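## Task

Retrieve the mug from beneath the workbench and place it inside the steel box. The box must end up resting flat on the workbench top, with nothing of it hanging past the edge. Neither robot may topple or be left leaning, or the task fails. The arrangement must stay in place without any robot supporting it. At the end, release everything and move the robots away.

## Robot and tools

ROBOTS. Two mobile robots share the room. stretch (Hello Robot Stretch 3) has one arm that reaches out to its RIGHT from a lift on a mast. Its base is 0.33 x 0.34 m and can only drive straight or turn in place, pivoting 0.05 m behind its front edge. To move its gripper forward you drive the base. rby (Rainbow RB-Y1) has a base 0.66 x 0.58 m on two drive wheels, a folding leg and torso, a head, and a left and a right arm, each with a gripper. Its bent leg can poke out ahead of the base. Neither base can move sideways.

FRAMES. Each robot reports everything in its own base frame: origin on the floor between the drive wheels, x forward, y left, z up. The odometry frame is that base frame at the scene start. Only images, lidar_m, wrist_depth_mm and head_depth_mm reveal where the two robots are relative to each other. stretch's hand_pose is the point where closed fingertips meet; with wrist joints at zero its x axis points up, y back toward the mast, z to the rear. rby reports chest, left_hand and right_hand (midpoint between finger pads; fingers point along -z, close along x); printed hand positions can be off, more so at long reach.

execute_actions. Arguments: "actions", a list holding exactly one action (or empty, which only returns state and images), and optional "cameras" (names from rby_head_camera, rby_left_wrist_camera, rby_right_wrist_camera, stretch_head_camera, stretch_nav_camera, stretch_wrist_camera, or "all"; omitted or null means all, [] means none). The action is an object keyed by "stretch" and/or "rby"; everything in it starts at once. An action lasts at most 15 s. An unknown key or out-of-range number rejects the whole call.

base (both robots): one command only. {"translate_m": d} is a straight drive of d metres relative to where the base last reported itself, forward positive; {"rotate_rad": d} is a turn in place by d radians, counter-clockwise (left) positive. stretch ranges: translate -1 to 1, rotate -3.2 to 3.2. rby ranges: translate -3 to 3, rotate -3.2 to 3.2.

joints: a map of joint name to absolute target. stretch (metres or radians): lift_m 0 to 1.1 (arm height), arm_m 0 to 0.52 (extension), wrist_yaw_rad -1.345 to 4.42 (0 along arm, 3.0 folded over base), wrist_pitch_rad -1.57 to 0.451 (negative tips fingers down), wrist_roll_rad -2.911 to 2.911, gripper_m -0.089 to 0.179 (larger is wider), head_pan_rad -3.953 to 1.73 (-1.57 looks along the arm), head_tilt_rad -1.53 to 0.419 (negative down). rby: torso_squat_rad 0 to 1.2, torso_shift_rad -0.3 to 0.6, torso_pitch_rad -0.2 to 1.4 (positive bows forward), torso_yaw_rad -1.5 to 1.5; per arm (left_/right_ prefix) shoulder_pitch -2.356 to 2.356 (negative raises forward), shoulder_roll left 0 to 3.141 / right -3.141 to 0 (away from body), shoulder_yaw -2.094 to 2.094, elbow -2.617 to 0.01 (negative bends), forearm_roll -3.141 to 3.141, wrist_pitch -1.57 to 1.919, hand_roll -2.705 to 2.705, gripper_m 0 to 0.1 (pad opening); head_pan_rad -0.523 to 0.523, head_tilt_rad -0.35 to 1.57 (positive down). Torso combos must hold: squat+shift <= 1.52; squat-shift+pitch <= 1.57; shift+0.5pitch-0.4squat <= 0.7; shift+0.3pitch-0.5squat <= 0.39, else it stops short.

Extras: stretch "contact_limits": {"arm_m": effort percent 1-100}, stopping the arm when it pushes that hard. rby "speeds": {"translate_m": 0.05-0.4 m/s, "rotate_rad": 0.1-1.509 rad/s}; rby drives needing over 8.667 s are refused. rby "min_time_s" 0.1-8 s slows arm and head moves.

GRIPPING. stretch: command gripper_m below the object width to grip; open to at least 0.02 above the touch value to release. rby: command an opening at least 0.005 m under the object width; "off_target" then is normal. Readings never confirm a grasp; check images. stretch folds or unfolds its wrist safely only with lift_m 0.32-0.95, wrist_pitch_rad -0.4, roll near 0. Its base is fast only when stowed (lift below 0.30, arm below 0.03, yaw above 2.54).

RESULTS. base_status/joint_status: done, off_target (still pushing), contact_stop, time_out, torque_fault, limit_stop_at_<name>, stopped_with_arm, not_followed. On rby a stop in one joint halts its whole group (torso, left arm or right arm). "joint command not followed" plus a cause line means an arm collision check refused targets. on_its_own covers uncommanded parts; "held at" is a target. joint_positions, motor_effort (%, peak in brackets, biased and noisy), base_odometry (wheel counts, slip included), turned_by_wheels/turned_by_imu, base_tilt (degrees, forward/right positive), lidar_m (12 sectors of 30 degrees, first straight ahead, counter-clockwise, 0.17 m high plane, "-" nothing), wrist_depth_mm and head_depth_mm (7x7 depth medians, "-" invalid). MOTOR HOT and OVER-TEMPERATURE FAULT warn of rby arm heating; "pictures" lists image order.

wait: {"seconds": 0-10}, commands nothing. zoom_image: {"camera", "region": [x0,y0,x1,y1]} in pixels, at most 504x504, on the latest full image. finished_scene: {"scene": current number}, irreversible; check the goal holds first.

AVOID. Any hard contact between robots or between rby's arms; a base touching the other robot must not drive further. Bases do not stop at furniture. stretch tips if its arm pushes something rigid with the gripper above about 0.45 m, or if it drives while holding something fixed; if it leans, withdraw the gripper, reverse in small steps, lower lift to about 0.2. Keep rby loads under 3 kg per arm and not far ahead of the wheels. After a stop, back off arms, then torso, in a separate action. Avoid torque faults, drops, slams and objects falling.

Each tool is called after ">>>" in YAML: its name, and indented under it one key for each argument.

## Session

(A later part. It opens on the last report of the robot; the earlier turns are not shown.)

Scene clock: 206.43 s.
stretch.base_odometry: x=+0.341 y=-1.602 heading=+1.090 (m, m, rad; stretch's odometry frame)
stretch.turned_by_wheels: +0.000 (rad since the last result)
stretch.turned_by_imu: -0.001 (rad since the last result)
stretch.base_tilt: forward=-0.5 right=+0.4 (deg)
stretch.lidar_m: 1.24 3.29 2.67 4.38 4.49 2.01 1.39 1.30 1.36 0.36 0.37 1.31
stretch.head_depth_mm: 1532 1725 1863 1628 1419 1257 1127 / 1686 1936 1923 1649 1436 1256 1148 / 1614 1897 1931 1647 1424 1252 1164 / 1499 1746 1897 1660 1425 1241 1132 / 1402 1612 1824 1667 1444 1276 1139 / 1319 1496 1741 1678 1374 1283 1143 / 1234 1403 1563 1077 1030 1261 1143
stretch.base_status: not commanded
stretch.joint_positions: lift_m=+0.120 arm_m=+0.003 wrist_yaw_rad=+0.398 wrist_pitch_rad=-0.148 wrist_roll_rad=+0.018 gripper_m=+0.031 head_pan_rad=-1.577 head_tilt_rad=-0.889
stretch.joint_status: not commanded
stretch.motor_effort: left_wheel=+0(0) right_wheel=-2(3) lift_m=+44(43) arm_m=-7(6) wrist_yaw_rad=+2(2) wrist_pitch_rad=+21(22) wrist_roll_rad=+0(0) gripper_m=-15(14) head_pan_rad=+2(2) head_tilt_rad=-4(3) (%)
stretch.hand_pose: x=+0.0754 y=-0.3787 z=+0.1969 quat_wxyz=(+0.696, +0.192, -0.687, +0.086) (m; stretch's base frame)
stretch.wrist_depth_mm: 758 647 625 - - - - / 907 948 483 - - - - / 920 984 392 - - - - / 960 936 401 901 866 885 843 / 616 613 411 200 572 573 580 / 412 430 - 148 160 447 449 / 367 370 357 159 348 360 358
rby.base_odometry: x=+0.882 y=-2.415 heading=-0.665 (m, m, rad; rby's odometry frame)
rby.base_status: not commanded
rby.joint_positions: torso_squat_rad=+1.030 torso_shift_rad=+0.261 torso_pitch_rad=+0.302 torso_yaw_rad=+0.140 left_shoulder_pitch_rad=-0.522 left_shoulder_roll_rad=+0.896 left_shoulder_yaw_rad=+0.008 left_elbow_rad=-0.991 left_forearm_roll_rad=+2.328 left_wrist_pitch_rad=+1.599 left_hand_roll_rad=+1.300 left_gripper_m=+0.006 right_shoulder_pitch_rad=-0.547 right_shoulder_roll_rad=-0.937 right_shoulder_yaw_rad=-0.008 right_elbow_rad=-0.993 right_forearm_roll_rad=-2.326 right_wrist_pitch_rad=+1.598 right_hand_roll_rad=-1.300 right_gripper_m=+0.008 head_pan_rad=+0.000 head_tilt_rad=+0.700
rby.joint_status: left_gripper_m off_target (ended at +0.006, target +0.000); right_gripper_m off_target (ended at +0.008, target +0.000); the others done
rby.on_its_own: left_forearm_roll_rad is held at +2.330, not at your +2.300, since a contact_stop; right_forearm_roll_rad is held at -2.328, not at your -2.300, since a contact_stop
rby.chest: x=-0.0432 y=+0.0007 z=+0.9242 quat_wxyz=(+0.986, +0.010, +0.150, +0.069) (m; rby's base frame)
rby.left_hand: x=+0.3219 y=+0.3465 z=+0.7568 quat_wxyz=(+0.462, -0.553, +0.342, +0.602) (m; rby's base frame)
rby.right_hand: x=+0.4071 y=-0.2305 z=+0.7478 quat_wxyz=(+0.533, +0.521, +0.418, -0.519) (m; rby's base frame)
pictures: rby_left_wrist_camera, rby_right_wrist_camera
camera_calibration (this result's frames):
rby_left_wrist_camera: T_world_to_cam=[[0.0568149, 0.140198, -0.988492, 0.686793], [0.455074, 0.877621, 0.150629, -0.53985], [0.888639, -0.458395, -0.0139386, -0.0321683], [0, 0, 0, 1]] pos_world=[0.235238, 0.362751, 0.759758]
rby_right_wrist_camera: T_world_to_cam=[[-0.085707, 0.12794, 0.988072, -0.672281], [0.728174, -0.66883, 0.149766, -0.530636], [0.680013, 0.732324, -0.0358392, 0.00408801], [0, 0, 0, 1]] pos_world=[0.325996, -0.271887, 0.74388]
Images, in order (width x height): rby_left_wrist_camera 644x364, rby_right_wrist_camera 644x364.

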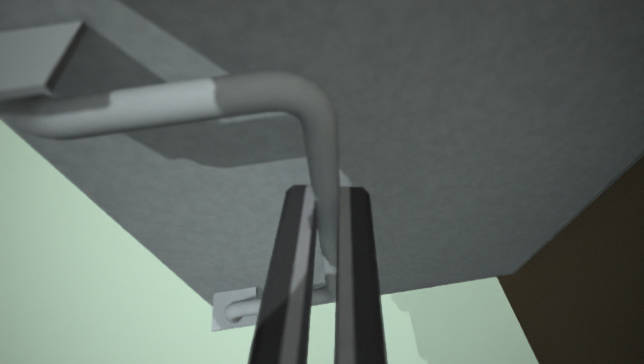

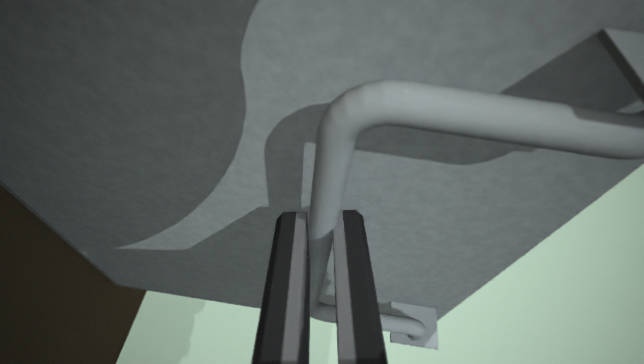

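>>> execute_actions:
  actions:
    - {"rby":{"joints":{"torso_squat_rad":0.97,"head_tilt_rad":0.55}}}
  cameras: ["rby_head_camera","rby_left_wrist_camera","rby_right_wrist_camera"]

Scene clock: 209.90 s.
stretch.base_odometry: x=+0.341 y=-1.602 heading=+1.090 (m, m, rad; stretch's odometry frame)
stretch.turned_by_wheels: +0.000 (rad since the last result)
stretch.turned_by_imu: -0.001 (rad since the last result)
stretch.base_tilt: forward=-0.6 right=+0.4 (deg)
stretch.lidar_m: 1.24 3.27 2.66 4.45 4.50 2.01 1.39 1.30 1.36 0.36 0.37 1.31
stretch.head_depth_mm: 1547 1723 1865 1621 1415 1250 1118 / 1681 1949 1930 1641 1433 1263 1144 / 1609 1909 1931 1651 1419 1268 1166 / 1493 1744 1891 1664 1437 1248 1133 / 1393 1621 1834 1678 1452 1274 1137 / 1314 1497 1727 1670 1371 1271 1145 / 1238 1408 1571 1077 1032 1259 1149
stretch.base_status: not commanded
stretch.joint_positions: lift_m=+0.120 arm_m=+0.003 wrist_yaw_rad=+0.398 wrist_pitch_rad=-0.148 wrist_roll_rad=+0.018 gripper_m=+0.031 head_pan_rad=-1.577 head_tilt_rad=-0.889
stretch.joint_status: not commanded
stretch.motor_effort: left_wheel=+0(1) right_wheel=-3(3) lift_m=+43(43) arm_m=-6(6) wrist_yaw_rad=+2(2) wrist_pitch_rad=+22(22) wrist_roll_rad=+0(0) gripper_m=-14(14) head_pan_rad=+2(2) head_tilt_rad=-4(4) (%)
stretch.hand_pose: x=+0.0754 y=-0.3787 z=+0.1969 quat_wxyz=(+0.696, +0.192, -0.687, +0.086) (m; stretch's base frame)
stretch.wrist_depth_mm: 775 653 626 - - - - / 901 936 470 - - - - / 984 976 389 - - - - / 969 924 403 883 895 860 824 / 629 613 415 200 579 598 581 / 411 423 - 149 159 446 438 / 369 369 352 159 346 360 354
rby.base_odometry: x=+0.882 y=-2.415 heading=-0.665 (m, m, rad; rby's odometry frame)
rby.base_status: not commanded
rby.joint_positions: torso_squat_rad=+0.970 torso_shift_rad=+0.261 torso_pitch_rad=+0.302 torso_yaw_rad=+0.140 left_shoulder_pitch_rad=-0.522 left_shoulder_roll_rad=+0.896 left_shoulder_yaw_rad=+0.008 left_elbow_rad=-0.991 left_forearm_roll_rad=+2.328 left_wrist_pitch_rad=+1.599 left_hand_roll_rad=+1.300 left_gripper_m=+0.006 right_shoulder_pitch_rad=-0.546 right_shoulder_roll_rad=-0.938 right_shoulder_yaw_rad=-0.007 right_elbow_rad=-0.993 right_forearm_roll_rad=-2.326 right_wrist_pitch_rad=+1.598 right_hand_roll_rad=-1.300 right_gripper_m=+0.008 head_pan_rad=+0.000 head_tilt_rad=+0.550
rby.joint_status: all done
rby.on_its_own: left_forearm_roll_rad is held at +2.330, not at your +2.300, since a contact_stop; right_forearm_roll_rad is held at -2.328, not at your -2.300, since a contact_stop
rby.chest: x=-0.0340 y=+0.0008 z=+0.9584 quat_wxyz=(+0.986, +0.010, +0.150, +0.069) (m; rby's base frame)
rby.left_hand: x=+0.3309 y=+0.3465 z=+0.7908 quat_wxyz=(+0.462, -0.553, +0.343, +0.602) (m; rby's base frame)
rby.right_hand: x=+0.4162 y=-0.2305 z=+0.7817 quat_wxyz=(+0.533, +0.520, +0.418, -0.519) (m; rby's base frame)
pictures: rby_head_camera, rby_left_wrist_camera, rby_right_wrist_camera
camera_calibration (this result's frames):
rby_head_camera: T_world_to_cam=[[0.165323, -0.986125, -0.0150275, 0.0076017], [-0.765769, -0.118748, -0.632058, 0.819944], [0.621504, 0.116001, -0.774775, 0.804208], [0, 0, 0, 1]] pos_world=[0.126812, 0.0115742, 1.14145]
rby_left_wrist_camera: T_world_to_cam=[[0.0562303, 0.140269, -0.988515, 0.719988], [0.455154, 0.877615, 0.150423, -0.548987], [0.888635, -0.458385, -0.0144956, -0.0393047], [0, 0, 0, 1]] pos_world=[0.244316, 0.36279, 0.79373]
rby_right_wrist_camera: T_world_to_cam=[[-0.0851397, 0.128133, 0.988096, -0.7052], [0.728266, -0.668793, 0.149478, -0.542131], [0.679985, 0.732323, -0.0363739, -0.000437516], [0, 0, 0, 1]] pos_world=[0.335073, -0.271894, 0.777826]
Images, in order (width x height): rby_head_camera 896x504, rby_left_wrist_camera 644x364, rby_right_wrist_camera 644x364.

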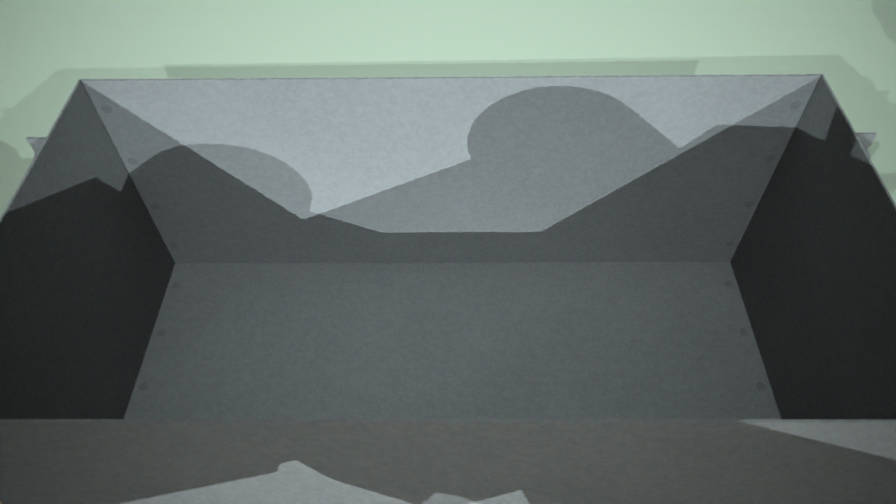

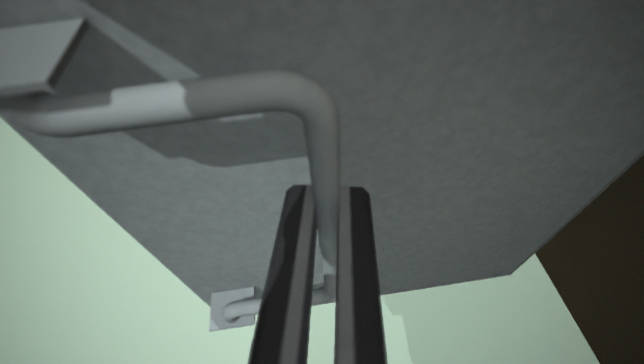

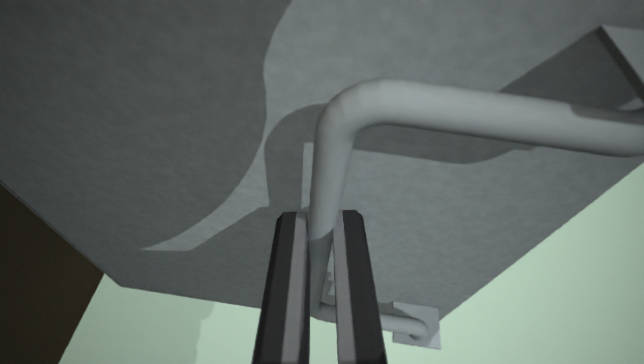

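>>> execute_actions:
  actions:
    - {"rby":{"base":{"translate_m":-0.6},"speeds":{"translate_m":0.2},"joints":{"torso_squat_rad":0.6,"torso_shift_rad":0.05}},"stretch":{"joints":{"lift_m":1.09,"wrist_yaw_rad":0,"head_pan_rad":-0.5,"head_tilt_rad":-0.5}}}
  cameras: ["rby_left_wrist_camera"]

>>> execute_actions:
  actions:
    - {"rby":{"base":{"rotate_rad":-1.945},"speeds":{"rotate_rad":0.6},"joints":{"torso_squat_rad":0.2,"torso_yaw_rad":0}}}
  cameras: ["rby_left_wrist_camera","stretch_nav_camera"]

>>> execute_actions:
  actions:
    - {"rby":{"base":{"translate_m":1.555},"speeds":{"translate_m":0.3}}}
  cameras: []

>>> execute_actions:
  actions:
    - {"rby":{"base":{"rotate_rad":0.53},"speeds":{"rotate_rad":0.5},"joints":{"head_tilt_rad":0.15}}}
  cameras: ["rby_head_camera","stretch_head_camera","stretch_nav_camera"]

Scene clock: 227.07 s.
stretch.base_odometry: x=+0.341 y=-1.602 heading=+1.090 (m, m, rad; stretch's odometry frame)
stretch.turned_by_wheels: +0.000 (rad since the last result)
stretch.turned_by_imu: -0.003 (rad since the last result)
stretch.base_tilt: forward=-0.4 right=+0.3 (deg)
stretch.lidar_m: 1.24 3.28 2.39 2.31 4.50 2.01 1.39 1.30 1.36 1.42 0.60 1.31
stretch.head_depth_mm: 1123 1215 1296 943 708 1040 941 / 1174 1281 1332 949 741 1050 1241 / 1225 1344 1408 955 773 1052 1309 / 1291 1413 1448 966 1195 1094 1311 / 1363 1496 1468 977 1250 1170 1310 / 1418 1579 1495 983 1295 1505 1330 / 1520 1679 1512 993 1360 1565 1332
stretch.base_status: not commanded
stretch.joint_positions: lift_m=+1.090 arm_m=+0.003 wrist_yaw_rad=+0.002 wrist_pitch_rad=-0.147 wrist_roll_rad=+0.018 gripper_m=+0.031 head_pan_rad=-0.507 head_tilt_rad=-0.508
stretch.joint_status: all done
stretch.motor_effort: left_wheel=+1(1) right_wheel=-2(2) lift_m=+43(43) arm_m=-7(6) wrist_yaw_rad=+0(2) wrist_pitch_rad=+21(22) wrist_roll_rad=+0(0) gripper_m=-15(14) head_pan_rad=+2(33) head_tilt_rad=+3(19) (%)
stretch.hand_pose: x=-0.0210 y=-0.3983 z=+1.1670 quat_wxyz=(+0.699, +0.052, -0.711, -0.052) (m; stretch's base frame)
stretch.wrist_depth_mm: 848 969 - - - - 873 / 859 992 - - - - 924 / 867 - - - - - 969 / 903 - - - - - 953 / 916 - - 201 - - 966 / 711 - - 148 160 - - / 568 - - 158 - - -
rby.base_odometry: x=+0.409 y=-2.045 heading=-0.664 (m, m, rad; rby's odometry frame)
rby.base_status: done
rby.joint_positions: torso_squat_rad=+0.600 torso_shift_rad=+0.051 torso_pitch_rad=+0.302 torso_yaw_rad=+0.140 left_shoulder_pitch_rad=-0.522 left_shoulder_roll_rad=+0.896 left_shoulder_yaw_rad=+0.008 left_elbow_rad=-0.991 left_forearm_roll_rad=+2.328 left_wrist_pitch_rad=+1.599 left_hand_roll_rad=+1.300 left_gripper_m=+0.006 right_shoulder_pitch_rad=-0.546 right_shoulder_roll_rad=-0.938 right_shoulder_yaw_rad=-0.007 right_elbow_rad=-0.993 right_forearm_roll_rad=-2.326 right_wrist_pitch_rad=+1.598 right_hand_roll_rad=-1.300 right_gripper_m=+0.008 head_pan_rad=+0.000 head_tilt_rad=+0.550
rby.joint_status: all done
rby.on_its_own: left_forearm_roll_rad is held at +2.330, not at your +2.300, since a contact_stop; right_forearm_roll_rad is held at -2.328, not at your -2.300, since a contact_stop
rby.chest: x=-0.1068 y=+0.0009 z=+1.1530 quat_wxyz=(+0.986, +0.010, +0.150, +0.069) (m; rby's base frame)
rby.left_hand: x=+0.2581 y=+0.3467 z=+0.9854 quat_wxyz=(+0.462, -0.553, +0.343, +0.602) (m; rby's base frame)
rby.right_hand: x=+0.3434 y=-0.2304 z=+0.9764 quat_wxyz=(+0.533, +0.520, +0.418, -0.519) (m; rby's base frame)
pictures: rby_left_wrist_camera
camera_calibration (this result's frames):
rby_left_wrist_camera: T_world_to_cam=[[0.0561724, 0.140256, -0.988521, 0.91647], [0.455187, 0.877604, 0.150384, -0.545217], [0.888622, -0.458409, -0.0145454, 0.0283655], [0, 0, 0, 1]] pos_world=[0.171489, 0.362948, 0.988354]
Images, in order (width x height): rby_left_wrist_camera 644x364.

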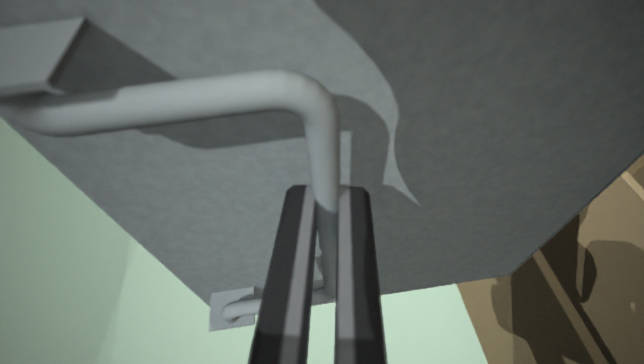

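Scene clock: 231.83 s.
stretch.base_odometry: x=+0.341 y=-1.602 heading=+1.090 (m, m, rad; stretch's odometry frame)
stretch.turned_by_wheels: +0.000 (rad since the last result)
stretch.turned_by_imu: -0.001 (rad since the last result)
stretch.base_tilt: forward=-0.5 right=+0.3 (deg)
stretch.lidar_m: 1.24 3.28 2.63 2.60 4.50 2.01 1.39 1.30 1.36 1.42 0.60 1.31
stretch.head_depth_mm: 1123 1212 1280 938 709 1044 936 / 1173 1278 1334 950 740 1049 1240 / 1233 1341 1400 961 776 1054 1306 / 1292 1411 1449 969 1197 1096 1319 / 1348 1491 1468 972 1243 1166 1308 / 1427 1587 1501 983 1307 1506 1325 / 1502 1691 1516 1001 1357 1556 1334
stretch.base_status: not commanded
stretch.joint_positions: lift_m=+1.090 arm_m=+0.003 wrist_yaw_rad=+0.002 wrist_pitch_rad=-0.147 wrist_roll_rad=+0.018 gripper_m=+0.031 head_pan_rad=-0.507 head_tilt_rad=-0.508
stretch.joint_status: not commanded
stretch.motor_effort: left_wheel=+1(0) right_wheel=-2(2) lift_m=+43(43) arm_m=-6(6) wrist_yaw_rad=+0(1) wrist_pitch_rad=+22(21) wrist_roll_rad=+0(0) gripper_m=-15(15) head_pan_rad=+2(2) head_tilt_rad=+3(2) (%)
stretch.hand_pose: x=-0.0210 y=-0.3983 z=+1.1670 quat_wxyz=(+0.699, +0.052, -0.711, -0.052) (m; stretch's base frame)
stretch.wrist_depth_mm: 845 946 - - - - 892 / 881 979 - - - - 926 / 878 - - - - - 970 / 937 - - - - - 944 / 908 - - 201 - - 994 / 723 - - 148 160 - - / 568 - - 158 - - -
rby.base_odometry: x=+0.409 y=-2.045 heading=-2.608 (m, m, rad; rby's odometry frame)
rby.base_status: done
rby.joint_positions: torso_squat_rad=+0.200 torso_shift_rad=+0.051 torso_pitch_rad=+0.302 torso_yaw_rad=+0.000 left_shoulder_pitch_rad=-0.522 left_shoulder_roll_rad=+0.896 left_shoulder_yaw_rad=+0.008 left_elbow_rad=-0.991 left_forearm_roll_rad=+2.328 left_wrist_pitch_rad=+1.599 left_hand_roll_rad=+1.300 left_gripper_m=+0.006 right_shoulder_pitch_rad=-0.546 right_shoulder_roll_rad=-0.938 right_shoulder_yaw_rad=-0.007 right_elbow_rad=-0.993 right_forearm_roll_rad=-2.326 right_wrist_pitch_rad=+1.598 right_hand_roll_rad=-1.300 right_gripper_m=+0.008 head_pan_rad=+0.000 head_tilt_rad=+0.550
rby.joint_status: all done
rby.on_its_own: left_forearm_roll_rad is held at +2.330, not at your +2.300, since a contact_stop; right_forearm_roll_rad is held at -2.328, not at your -2.300, since a contact_stop
rby.chest: x=-0.1012 y=+0.0010 z=+1.2611 quat_wxyz=(+0.989, -0.001, +0.150, +0.000) (m; rby's base frame)
rby.left_hand: x=+0.3061 y=+0.2878 z=+1.0803 quat_wxyz=(+0.490, -0.538, +0.391, +0.563) (m; rby's base frame)
rby.right_hand: x=+0.3136 y=-0.2953 z=+1.0954 quat_wxyz=(+0.508, +0.536, +0.372, -0.562) (m; rby's base frame)
pictures: rby_left_wrist_camera, stretch_nav_camera (sideways: a quarter turn counterclockwise sets it upright)
camera_calibration (this result's frames):
rby_left_wrist_camera: T_world_to_cam=[[0.0715865, 0.0904996, -0.99332, 1.03068], [0.568446, 0.814618, 0.115185, -0.508153], [0.8196, -0.572894, 0.0068715, -0.00891605], [0, 0, 0, 1]] pos_world=[0.222382, 0.315566, 1.08239]
stretch_nav_camera: T_world_to_cam=[[0.421825, -0.223722, 0.878642, -1.10153], [-0.484601, -0.874679, 0.00993806, 0.0447441], [0.766306, -0.429983, -0.477377, 0.579443], [0, 0, 0, 1]] pos_world=[0.0423037, 0.0418517, 1.24402]
Images, in order (width x height): rby_left_wrist_camera 644x364, stretch_nav_camera 672x504.

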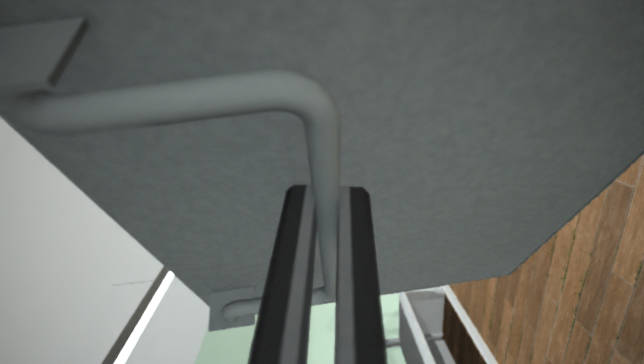

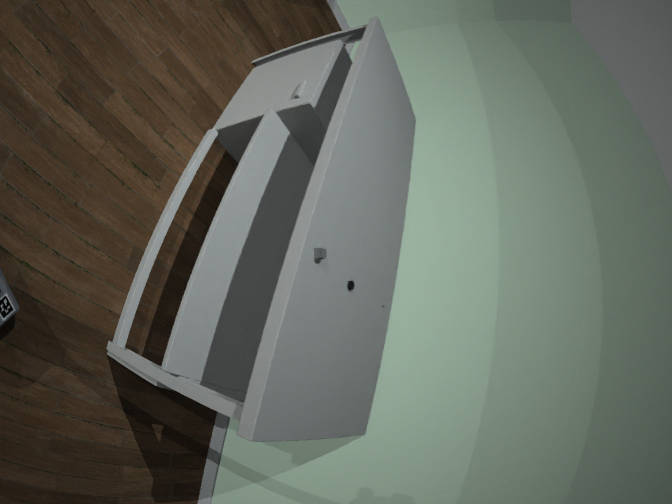

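Scene clock: 238.13 s.
stretch.base_odometry: x=+0.341 y=-1.602 heading=+1.090 (m, m, rad; stretch's odometry frame)
stretch.turned_by_wheels: +0.000 (rad since the last result)
stretch.turned_by_imu: -0.002 (rad since the last result)
stretch.base_tilt: forward=-0.5 right=+0.4 (deg)
stretch.lidar_m: 1.24 1.42 1.14 4.45 4.51 2.01 1.39 1.30 1.36 1.42 0.60 1.31
stretch.head_depth_mm: 1120 1210 1293 943 711 1047 938 / 1175 1273 1334 947 743 1049 1249 / 1221 1341 1393 956 775 1055 1313 / 1291 1414 1456 966 1196 1097 1315 / 1358 1492 1477 981 1253 1166 1293 / 1428 1596 1492 985 1302 1508 1323 / 1521 1694 1511 996 1360 1557 1333
stretch.base_status: not commanded
stretch.joint_positions: lift_m=+1.090 arm_m=+0.003 wrist_yaw_rad=+0.002 wrist_pitch_rad=-0.147 wrist_roll_rad=+0.018 gripper_m=+0.031 head_pan_rad=-0.507 head_tilt_rad=-0.508
stretch.joint_status: not commanded
stretch.motor_effort: left_wheel=+0(0) right_wheel=-2(3) lift_m=+43(42) arm_m=-6(6) wrist_yaw_rad=-1(1) wrist_pitch_rad=+21(21) wrist_roll_rad=+0(0) gripper_m=-14(15) head_pan_rad=+2(2) head_tilt_rad=+3(3) (%)
stretch.hand_pose: x=-0.0210 y=-0.3983 z=+1.1670 quat_wxyz=(+0.699, +0.052, -0.711, -0.052) (m; stretch's base frame)
stretch.wrist_depth_mm: 844 955 - - - - 892 / 868 - - - - - 894 / 895 - - - - - 930 / 939 - - - - - 951 / 904 - - 202 - - - / 695 - - 148 160 - - / 566 - - 158 - - -
rby.base_odometry: x=-0.930 y=-2.835 heading=-2.609 (m, m, rad; rby's odometry frame)
rby.base_status: done
rby.joint_positions: torso_squat_rad=+0.200 torso_shift_rad=+0.051 torso_pitch_rad=+0.302 torso_yaw_rad=+0.000 left_shoulder_pitch_rad=-0.522 left_shoulder_roll_rad=+0.896 left_shoulder_yaw_rad=+0.008 left_elbow_rad=-0.991 left_forearm_roll_rad=+2.328 left_wrist_pitch_rad=+1.599 left_hand_roll_rad=+1.300 left_gripper_m=+0.006 right_shoulder_pitch_rad=-0.546 right_shoulder_roll_rad=-0.938 right_shoulder_yaw_rad=-0.007 right_elbow_rad=-0.993 right_forearm_roll_rad=-2.326 right_wrist_pitch_rad=+1.598 right_hand_roll_rad=-1.300 right_gripper_m=+0.008 head_pan_rad=+0.000 head_tilt_rad=+0.550
rby.joint_status: not commanded
rby.on_its_own: left_forearm_roll_rad is held at +2.330, not at your +2.300, since a contact_stop; right_forearm_roll_rad is held at -2.328, not at your -2.300, since a contact_stop
rby.chest: x=-0.1012 y=+0.0010 z=+1.2611 quat_wxyz=(+0.989, -0.001, +0.150, +0.000) (m; rby's base frame)
rby.left_hand: x=+0.3061 y=+0.2878 z=+1.0804 quat_wxyz=(+0.490, -0.538, +0.391, +0.563) (m; rby's base frame)
rby.right_hand: x=+0.3137 y=-0.2953 z=+1.0955 quat_wxyz=(+0.508, +0.536, +0.372, -0.562) (m; rby's base frame)
pictures: none
No camera images: the call's "cameras" was empty. Leave "cameras" out to get every camera's image.

Scene clock: 240.53 s.
stretch.base_odometry: x=+0.341 y=-1.602 heading=+1.090 (m, m, rad; stretch's odometry frame)
stretch.turned_by_wheels: +0.000 (rad since the last result)
stretch.turned_by_imu: -0.001 (rad since the last result)
stretch.base_tilt: forward=-0.5 right=+0.3 (deg)
stretch.lidar_m: 1.24 3.28 1.06 4.40 4.48 2.02 1.39 1.30 1.36 1.42 0.60 1.31
stretch.head_depth_mm: 1124 1218 1288 948 709 1046 939 / 1179 1272 1326 948 742 1052 1239 / 1231 1334 1412 952 776 1054 1306 / 1285 1422 1450 968 1194 1092 1324 / 1362 1493 1466 977 1247 1168 1306 / 1435 1591 1494 984 1306 1502 1324 / 1517 1702 1512 995 1364 1562 1330
stretch.base_status: not commanded
stretch.joint_positions: lift_m=+1.090 arm_m=+0.003 wrist_yaw_rad=+0.002 wrist_pitch_rad=-0.147 wrist_roll_rad=+0.018 gripper_m=+0.031 head_pan_rad=-0.507 head_tilt_rad=-0.508
stretch.joint_status: not commanded
stretch.motor_effort: left_wheel=+0(0) right_wheel=-2(2) lift_m=+42(42) arm_m=-7(6) wrist_yaw_rad=-1(1) wrist_pitch_rad=+21(21) wrist_roll_rad=+0(0) gripper_m=-14(15) head_pan_rad=+2(1) head_tilt_rad=+3(2) (%)
stretch.hand_pose: x=-0.0210 y=-0.3983 z=+1.1670 quat_wxyz=(+0.699, +0.052, -0.711, -0.052) (m; stretch's base frame)
stretch.wrist_depth_mm: 865 924 - - - - 878 / 879 986 - - - - 947 / 863 - - - - - 925 / 939 - - - - - 996 / 889 - - 200 - - - / 706 - - 148 160 - - / 566 - - 160 - - -
rby.base_odometry: x=-0.930 y=-2.835 heading=-2.079 (m, m, rad; rby's odometry frame)
rby.base_status: done
rby.joint_positions: torso_squat_rad=+0.200 torso_shift_rad=+0.051 torso_pitch_rad=+0.302 torso_yaw_rad=+0.000 left_shoulder_pitch_rad=-0.522 left_shoulder_roll_rad=+0.896 left_shoulder_yaw_rad=+0.008 left_elbow_rad=-0.991 left_forearm_roll_rad=+2.328 left_wrist_pitch_rad=+1.599 left_hand_roll_rad=+1.300 left_gripper_m=+0.006 right_shoulder_pitch_rad=-0.546 right_shoulder_roll_rad=-0.938 right_shoulder_yaw_rad=-0.007 right_elbow_rad=-0.993 right_forearm_roll_rad=-2.326 right_wrist_pitch_rad=+1.598 right_hand_roll_rad=-1.300 right_gripper_m=+0.008 head_pan_rad=+0.000 head_tilt_rad=+0.150
rby.joint_status: all done
rby.on_its_own: left_forearm_roll_rad is held at +2.330, not at your +2.300, since a contact_stop; right_forearm_roll_rad is held at -2.328, not at your -2.300, since a contact_stop
rby.chest: x=-0.1012 y=+0.0009 z=+1.2611 quat_wxyz=(+0.989, -0.001, +0.150, +0.000) (m; rby's base frame)
rby.left_hand: x=+0.3061 y=+0.2878 z=+1.0804 quat_wxyz=(+0.490, -0.538, +0.391, +0.563) (m; rby's base frame)
rby.right_hand: x=+0.3137 y=-0.2953 z=+1.0955 quat_wxyz=(+0.508, +0.536, +0.372, -0.562) (m; rby's base frame)
pictures: rby_head_camera, stretch_head_camera (sideways: a quarter turn clockwise sets it upright), stretch_nav_camera (sideways: a quarter turn counterclockwise sets it upright)
camera_calibration (this result's frames):
rby_head_camera: T_world_to_cam=[[0.0201775, -0.999119, 0.0368, -0.0575595], [-0.470284, -0.041966, -0.881517, 1.32629], [0.882285, 0.000480341, -0.470716, 0.6467], [0, 0, 0, 1]] pos_world=[0.0543201, -0.00216037, 1.47568]
stretch_head_camera: T_world_to_cam=[[-0.435399, 0.278673, -0.856019, 1.14033], [0.477874, 0.877396, 0.0425704, -0.0534279], [0.762931, -0.390534, -0.515188, 0.625928], [0, 0, 0, 1]] pos_world=[0.0444885, -0.0264548, 1.30089]
stretch_nav_camera: T_world_to_cam=[[0.421825, -0.223722, 0.878642, -1.10153], [-0.484601, -0.874679, 0.00993806, 0.0447441], [0.766307, -0.429983, -0.477377, 0.579443], [0, 0, 0, 1]] pos_world=[0.0423037, 0.0418517, 1.24402]
Images, in order (width x height): rby_head_camera 896x504, stretch_head_camera 896x504, stretch_nav_camera 672x504.

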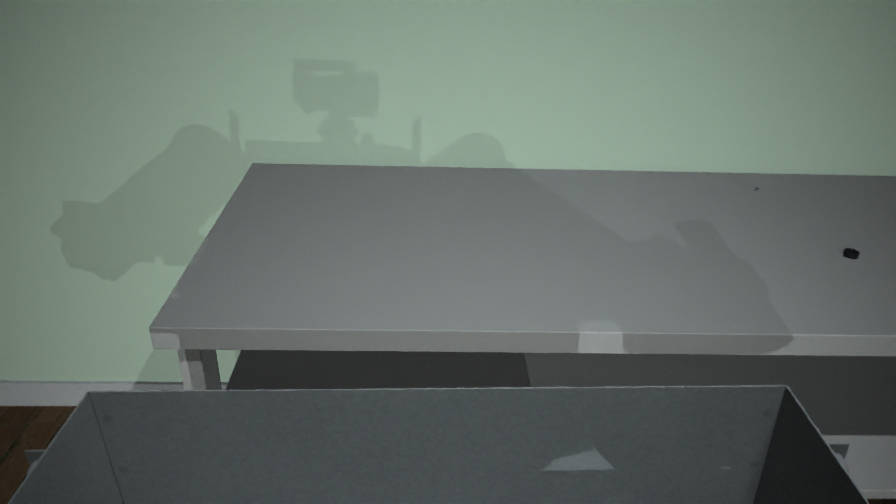

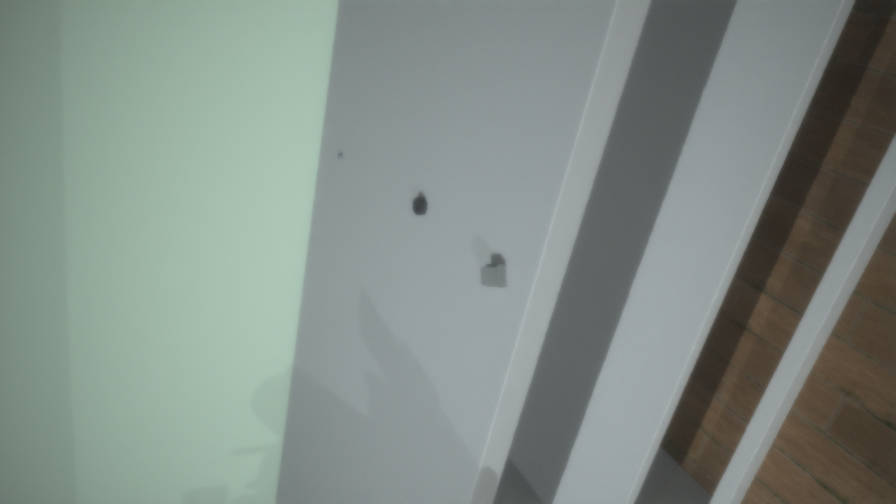

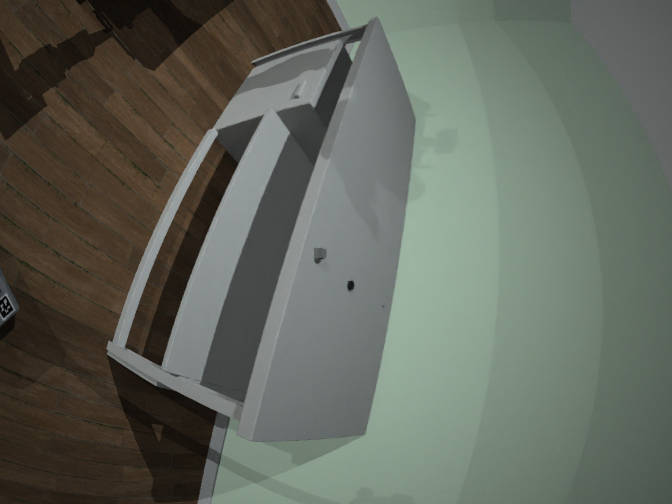

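>>> execute_actions:
  actions:
    - {"rby":{"base":{"translate_m":0.76},"speeds":{"translate_m":0.2},"joints":{"head_tilt_rad":0.9,"torso_shift_rad":0.27,"torso_squat_rad":0.35}},"stretch":{"joints":{"head_pan_rad":0.1,"head_tilt_rad":-0.3}}}
  cameras: ["rby_head_camera","stretch_head_camera","rby_left_wrist_camera"]

Scene clock: 249.80 s.
stretch.base_odometry: x=+0.341 y=-1.602 heading=+1.090 (m, m, rad; stretch's odometry frame)
stretch.turned_by_wheels: +0.000 (rad since the last result)
stretch.turned_by_imu: -0.002 (rad since the last result)
stretch.base_tilt: forward=-0.5 right=+0.3 (deg)
stretch.lidar_m: 1.02 1.00 1.16 4.44 4.51 2.01 1.39 1.30 1.37 1.42 0.60 1.31
stretch.head_depth_mm: 1634 1699 1745 1278 956 1237 1049 / 1841 1944 1913 1264 1063 1296 1440 / 2150 2279 1582 1221 1416 1453 1515 / 2535 2720 911 1427 1604 1722 1526 / 3091 3046 952 1923 1987 1960 1336 / 3020 1212 1115 1239 1318 1498 1344 / 2898 2952 1104 1195 2729 1387 1319
stretch.base_status: not commanded
stretch.joint_positions: lift_m=+1.090 arm_m=+0.003 wrist_yaw_rad=+0.002 wrist_pitch_rad=-0.147 wrist_roll_rad=+0.018 gripper_m=+0.031 head_pan_rad=+0.093 head_tilt_rad=-0.310
stretch.joint_status: all done
stretch.motor_effort: left_wheel=+0(0) right_wheel=-3(3) lift_m=+43(42) arm_m=-7(7) wrist_yaw_rad=-1(1) wrist_pitch_rad=+22(21) wrist_roll_rad=+0(0) gripper_m=-14(14) head_pan_rad=+2(29) head_tilt_rad=+4(20) (%)
stretch.hand_pose: x=-0.0210 y=-0.3983 z=+1.1670 quat_wxyz=(+0.699, +0.052, -0.711, -0.052) (m; stretch's base frame)
stretch.wrist_depth_mm: 853 971 - - - - 886 / 848 - - - - - 918 / 886 - - - - - 924 / 943 - - - - - 942 / 910 - - 200 - - 971 / 704 - - 148 160 - - / 569 - - 158 - - -
rby.base_odometry: x=-1.300 y=-3.499 heading=-2.079 (m, m, rad; rby's odometry frame)
rby.base_status: done
rby.joint_positions: torso_squat_rad=+0.350 torso_shift_rad=+0.271 torso_pitch_rad=+0.302 torso_yaw_rad=+0.000 left_shoulder_pitch_rad=-0.522 left_shoulder_roll_rad=+0.896 left_shoulder_yaw_rad=+0.008 left_elbow_rad=-0.991 left_forearm_roll_rad=+2.328 left_wrist_pitch_rad=+1.599 left_hand_roll_rad=+1.300 left_gripper_m=+0.006 right_shoulder_pitch_rad=-0.546 right_shoulder_roll_rad=-0.938 right_shoulder_yaw_rad=-0.007 right_elbow_rad=-0.993 right_forearm_roll_rad=-2.326 right_wrist_pitch_rad=+1.598 right_hand_roll_rad=-1.300 right_gripper_m=+0.008 head_pan_rad=+0.000 head_tilt_rad=+0.900
rby.joint_status: all done
rby.on_its_own: left_forearm_roll_rad is held at +2.330, not at your +2.300, since a contact_stop; right_forearm_roll_rad is held at -2.328, not at your -2.300, since a contact_stop
rby.chest: x=+0.0400 y=+0.0009 z=+1.2096 quat_wxyz=(+0.989, -0.001, +0.150, +0.000) (m; rby's base frame)
rby.left_hand: x=+0.4473 y=+0.2877 z=+1.0287 quat_wxyz=(+0.490, -0.538, +0.391, +0.563) (m; rby's base frame)
rby.right_hand: x=+0.4549 y=-0.2954 z=+1.0438 quat_wxyz=(+0.508, +0.536, +0.372, -0.563) (m; rby's base frame)
pictures: rby_head_camera, rby_left_wrist_camera, stretch_head_camera (sideways: a quarter turn clockwise sets it upright)
camera_calibration (this result's frames):
rby_head_camera: T_world_to_cam=[[0.0389964, -0.999145, 0.0137049, -0.0286252], [-0.945048, -0.0413334, -0.324308, 0.627742], [0.324597, -0.000304908, -0.945852, 1.22732], [0, 0, 0, 1]] pos_world=[0.19598, -0.00227983, 1.36483]
rby_left_wrist_camera: T_world_to_cam=[[0.0714642, 0.0906042, -0.99332, 0.969331], [0.568409, 0.814641, 0.1152, -0.582489], [0.819637, -0.572845, 0.00671739, -0.124244], [0, 0, 0, 1]] pos_world=[0.363654, 0.315522, 1.03079]
stretch_head_camera: T_world_to_cam=[[-0.339568, 0.000670073, -0.940581, 1.25006], [-0.109105, 0.993221, 0.0400964, -0.046637], [0.934232, 0.116237, -0.337193, 0.393263], [0, 0, 0, 1]] pos_world=[0.0519941, -0.000228572, 1.31026]
Images, in order (width x height): rby_head_camera 896x504, rby_left_wrist_camera 644x364, stretch_head_camera 896x504.

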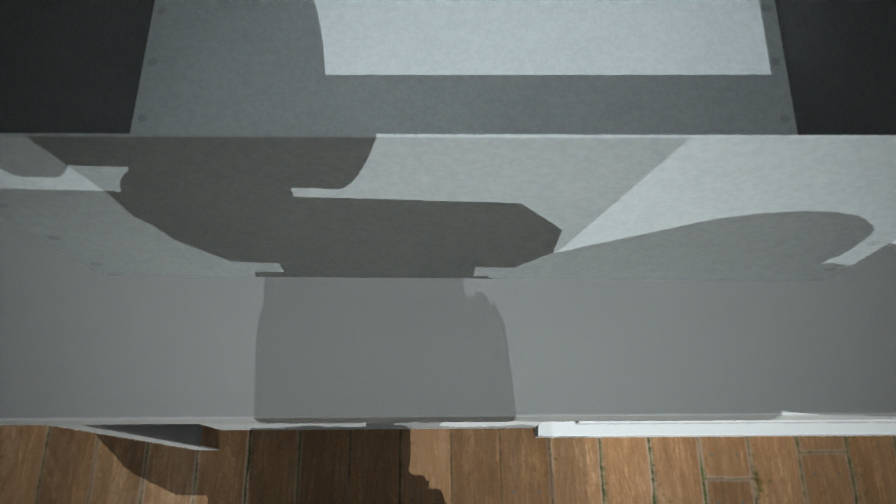

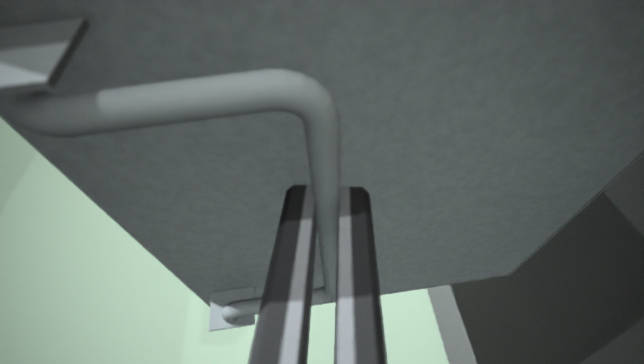

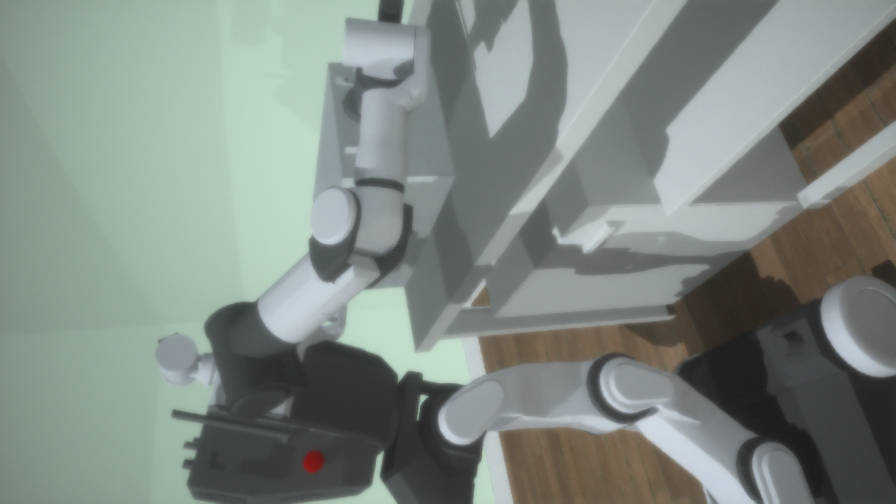

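>>> execute_actions:
  actions:
    - {"rby":{"joints":{"torso_squat_rad":0.53}}}
  cameras: ["stretch_head_camera","rby_left_wrist_camera"]

>>> execute_actions:
  actions:
    - {"rby":{"joints":{"torso_squat_rad":0.58}}}
  cameras: ["stretch_head_camera","rby_left_wrist_camera"]

Scene clock: 253.97 s.
stretch.base_odometry: x=+0.341 y=-1.602 heading=+1.090 (m, m, rad; stretch's odometry frame)
stretch.turned_by_wheels: +0.000 (rad since the last result)
stretch.turned_by_imu: -0.001 (rad since the last result)
stretch.base_tilt: forward=-0.5 right=+0.4 (deg)
stretch.lidar_m: 1.02 1.00 1.16 4.43 4.48 2.01 1.39 1.30 1.36 1.42 0.60 1.31
stretch.head_depth_mm: 1643 1698 1787 1189 954 1230 1044 / 1855 1953 1980 1205 1070 1289 1425 / 2137 2278 2290 1215 1411 1456 1510 / 2539 2712 2715 1278 1613 1726 1527 / 3088 3289 958 1933 1954 1889 1323 / 3082 3172 1084 1238 1352 1416 1350 / 2881 3039 1082 1190 2729 1396 1313
stretch.base_status: not commanded
stretch.joint_positions: lift_m=+1.090 arm_m=+0.003 wrist_yaw_rad=+0.002 wrist_pitch_rad=-0.147 wrist_roll_rad=+0.018 gripper_m=+0.031 head_pan_rad=+0.093 head_tilt_rad=-0.310
stretch.joint_status: not commanded
stretch.motor_effort: left_wheel=+0(0) right_wheel=-2(2) lift_m=+43(43) arm_m=-7(6) wrist_yaw_rad=-1(1) wrist_pitch_rad=+21(22) wrist_roll_rad=+0(0) gripper_m=-14(14) head_pan_rad=+2(2) head_tilt_rad=+3(4) (%)
stretch.hand_pose: x=-0.0210 y=-0.3983 z=+1.1670 quat_wxyz=(+0.699, +0.052, -0.711, -0.052) (m; stretch's base frame)
stretch.wrist_depth_mm: 848 936 - - - - 868 / 854 967 - - - - 897 / 900 - - - - - 925 / 917 - - - - - 961 / 923 - - 201 - - 990 / 717 - - 148 159 - - / 560 - - 159 - - -
rby.base_odometry: x=-1.300 y=-3.499 heading=-2.079 (m, m, rad; rby's odometry frame)
rby.base_status: not commanded
rby.joint_positions: torso_squat_rad=+0.530 torso_shift_rad=+0.271 torso_pitch_rad=+0.302 torso_yaw_rad=+0.000 left_shoulder_pitch_rad=-0.522 left_shoulder_roll_rad=+0.896 left_shoulder_yaw_rad=+0.008 left_elbow_rad=-0.991 left_forearm_roll_rad=+2.328 left_wrist_pitch_rad=+1.599 left_hand_roll_rad=+1.300 left_gripper_m=+0.006 right_shoulder_pitch_rad=-0.546 right_shoulder_roll_rad=-0.938 right_shoulder_yaw_rad=-0.007 right_elbow_rad=-0.993 right_forearm_roll_rad=-2.326 right_wrist_pitch_rad=+1.598 right_hand_roll_rad=-1.300 right_gripper_m=+0.008 head_pan_rad=+0.000 head_tilt_rad=+0.900
rby.joint_status: all done
rby.on_its_own: left_forearm_roll_rad is held at +2.330, not at your +2.300, since a contact_stop; right_forearm_roll_rad is held at -2.328, not at your -2.300, since a contact_stop
rby.chest: x=+0.0256 y=+0.0009 z=+1.1580 quat_wxyz=(+0.989, -0.001, +0.150, +0.000) (m; rby's base frame)
rby.left_hand: x=+0.4329 y=+0.2877 z=+0.9772 quat_wxyz=(+0.490, -0.538, +0.391, +0.563) (m; rby's base frame)
rby.right_hand: x=+0.4405 y=-0.2954 z=+0.9923 quat_wxyz=(+0.508, +0.536, +0.372, -0.562) (m; rby's base frame)
pictures: rby_left_wrist_camera, stretch_head_camera (sideways: a quarter turn clockwise sets it upright)
camera_calibration (this result's frames):
rby_left_wrist_camera: T_world_to_cam=[[0.0717, 0.0906067, -0.993302, 0.919097], [0.568383, 0.81464, 0.115337, -0.568444], [0.819634, -0.572846, 0.00691032, -0.112277], [0, 0, 0, 1]] pos_world=[0.34922, 0.315483, 0.97928]
stretch_head_camera: T_world_to_cam=[[-0.339565, 0.000669416, -0.940583, 1.25007], [-0.109107, 0.993221, 0.0400963, -0.0466369], [0.934233, 0.11624, -0.33719, 0.393259], [0, 0, 0, 1]] pos_world=[0.0519941, -0.000228445, 1.31026]
Images, in order (width x height): rby_left_wrist_camera 644x364, stretch_head_camera 896x504.

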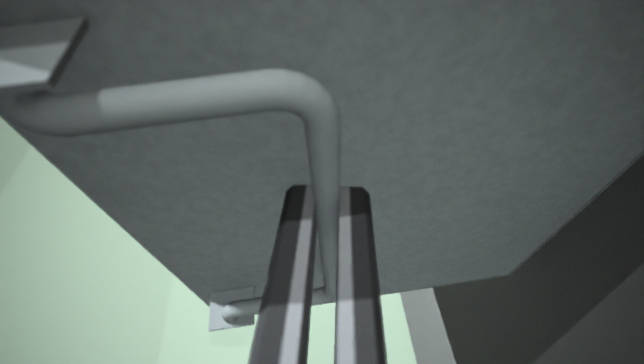

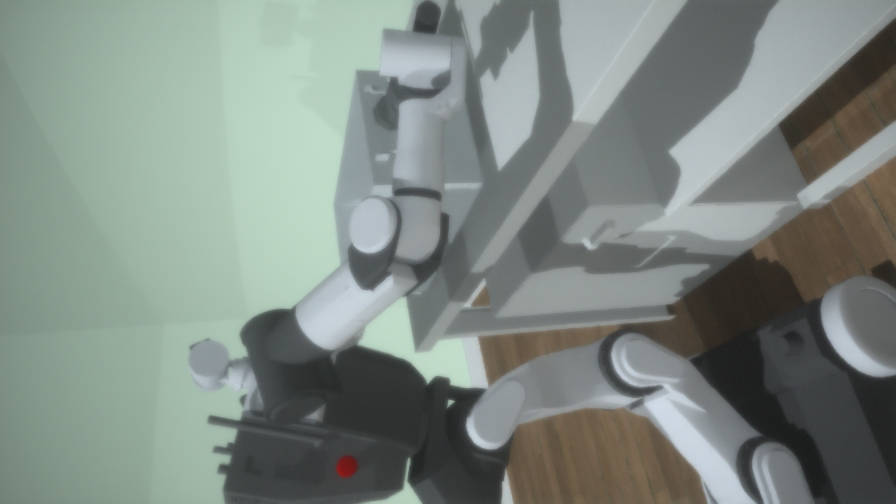

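Scene clock: 254.83 s.
stretch.base_odometry: x=+0.341 y=-1.602 heading=+1.090 (m, m, rad; stretch's odometry frame)
stretch.turned_by_wheels: +0.000 (rad since the last result)
stretch.turned_by_imu: +0.000 (rad since the last result)
stretch.base_tilt: forward=-0.5 right=+0.4 (deg)
stretch.lidar_m: 1.02 1.00 1.16 4.44 4.50 2.01 1.39 1.30 1.37 1.42 0.60 1.31
stretch.head_depth_mm: 1637 1724 1797 1198 954 1238 1047 / 1853 1947 2025 1048 1073 1288 1440 / 2140 2273 2334 1173 1416 1447 1510 / 2566 2747 2795 958 1599 1720 1545 / 3125 3282 966 1874 1938 1865 1334 / 3087 3170 1075 1230 1350 1421 1339 / 2893 3033 1079 1191 2744 1422 1321
stretch.base_status: not commanded
stretch.joint_positions: lift_m=+1.090 arm_m=+0.003 wrist_yaw_rad=+0.002 wrist_pitch_rad=-0.147 wrist_roll_rad=+0.018 gripper_m=+0.031 head_pan_rad=+0.093 head_tilt_rad=-0.310
stretch.joint_status: not commanded
stretch.motor_effort: left_wheel=+0(0) right_wheel=-2(2) lift_m=+44(43) arm_m=-7(6) wrist_yaw_rad=-1(1) wrist_pitch_rad=+21(21) wrist_roll_rad=+0(0) gripper_m=-15(14) head_pan_rad=+2(2) head_tilt_rad=+4(4) (%)
stretch.hand_pose: x=-0.0210 y=-0.3983 z=+1.1670 quat_wxyz=(+0.699, +0.052, -0.711, -0.052) (m; stretch's base frame)
stretch.wrist_depth_mm: 841 949 - - - - 886 / 883 996 - - - - 908 / 920 - - - - - 925 / 914 - - - - - 988 / 911 - - 200 - - - / 743 - - 148 161 - - / 582 - - 158 - - -
rby.base_odometry: x=-1.300 y=-3.499 heading=-2.079 (m, m, rad; rby's odometry frame)
rby.base_status: not commanded
rby.joint_positions: torso_squat_rad=+0.580 torso_shift_rad=+0.270 torso_pitch_rad=+0.301 torso_yaw_rad=+0.000 left_shoulder_pitch_rad=-0.524 left_shoulder_roll_rad=+0.896 left_shoulder_yaw_rad=+0.009 left_elbow_rad=-0.992 left_forearm_roll_rad=+2.330 left_wrist_pitch_rad=+1.599 left_hand_roll_rad=+1.300 left_gripper_m=+0.006 right_shoulder_pitch_rad=-0.546 right_shoulder_roll_rad=-0.938 right_shoulder_yaw_rad=-0.007 right_elbow_rad=-0.993 right_forearm_roll_rad=-2.326 right_wrist_pitch_rad=+1.598 right_hand_roll_rad=-1.300 right_gripper_m=+0.008 head_pan_rad=+0.000 head_tilt_rad=+0.900
rby.joint_status: all done
rby.on_its_own: left_forearm_roll_rad is held at +2.330, not at your +2.300, since a contact_stop; right_forearm_roll_rad is held at -2.328, not at your -2.300, since a contact_stop
rby.chest: x=+0.0202 y=+0.0007 z=+1.1403 quat_wxyz=(+0.989, -0.001, +0.150, +0.000) (m; rby's base frame)
rby.left_hand: x=+0.4286 y=+0.2874 z=+0.9616 quat_wxyz=(+0.491, -0.540, +0.390, +0.561) (m; rby's base frame)
rby.right_hand: x=+0.4353 y=-0.2957 z=+0.9749 quat_wxyz=(+0.508, +0.536, +0.372, -0.562) (m; rby's base frame)
pictures: rby_left_wrist_camera, stretch_head_camera (sideways: a quarter turn clockwise sets it upright)
camera_calibration (this result's frames):
rby_left_wrist_camera: T_world_to_cam=[[0.0763795, 0.089305, -0.993071, 0.902062], [0.567938, 0.814721, 0.116948, -0.565317], [0.81952, -0.572935, 0.0115082, -0.113122], [0, 0, 0, 1]] pos_world=[0.344871, 0.315205, 0.963226]
stretch_head_camera: T_world_to_cam=[[-0.339564, 0.000669303, -0.940583, 1.25007], [-0.109108, 0.993221, 0.0400963, -0.0466369], [0.934233, 0.11624, -0.337189, 0.393258], [0, 0, 0, 1]] pos_world=[0.0519941, -0.000228423, 1.31026]
Images, in order (width x height): rby_left_wrist_camera 644x364, stretch_head_camera 896x504.

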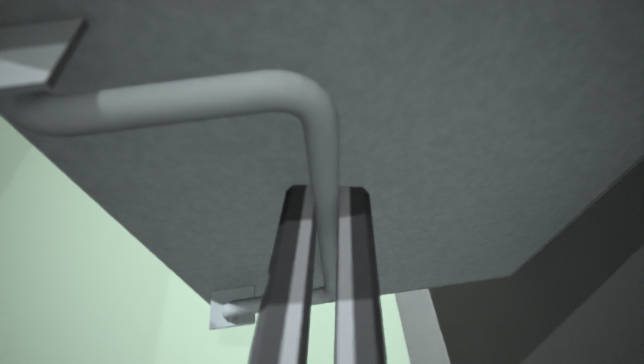

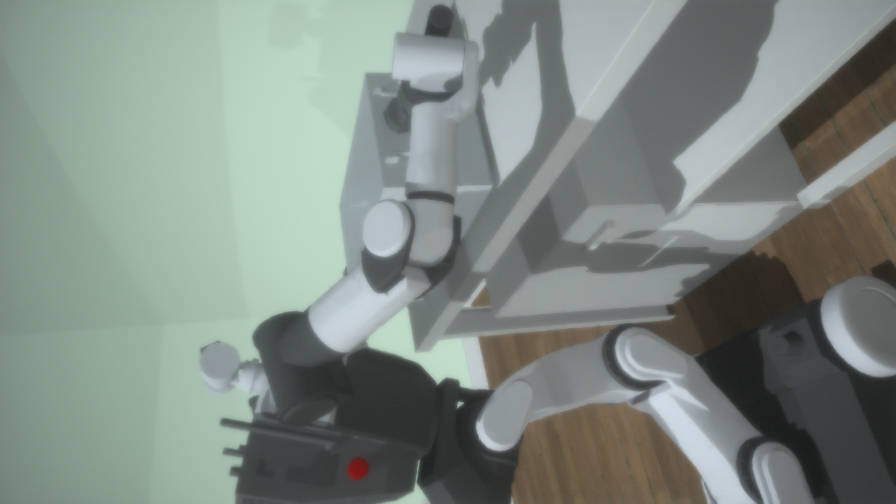

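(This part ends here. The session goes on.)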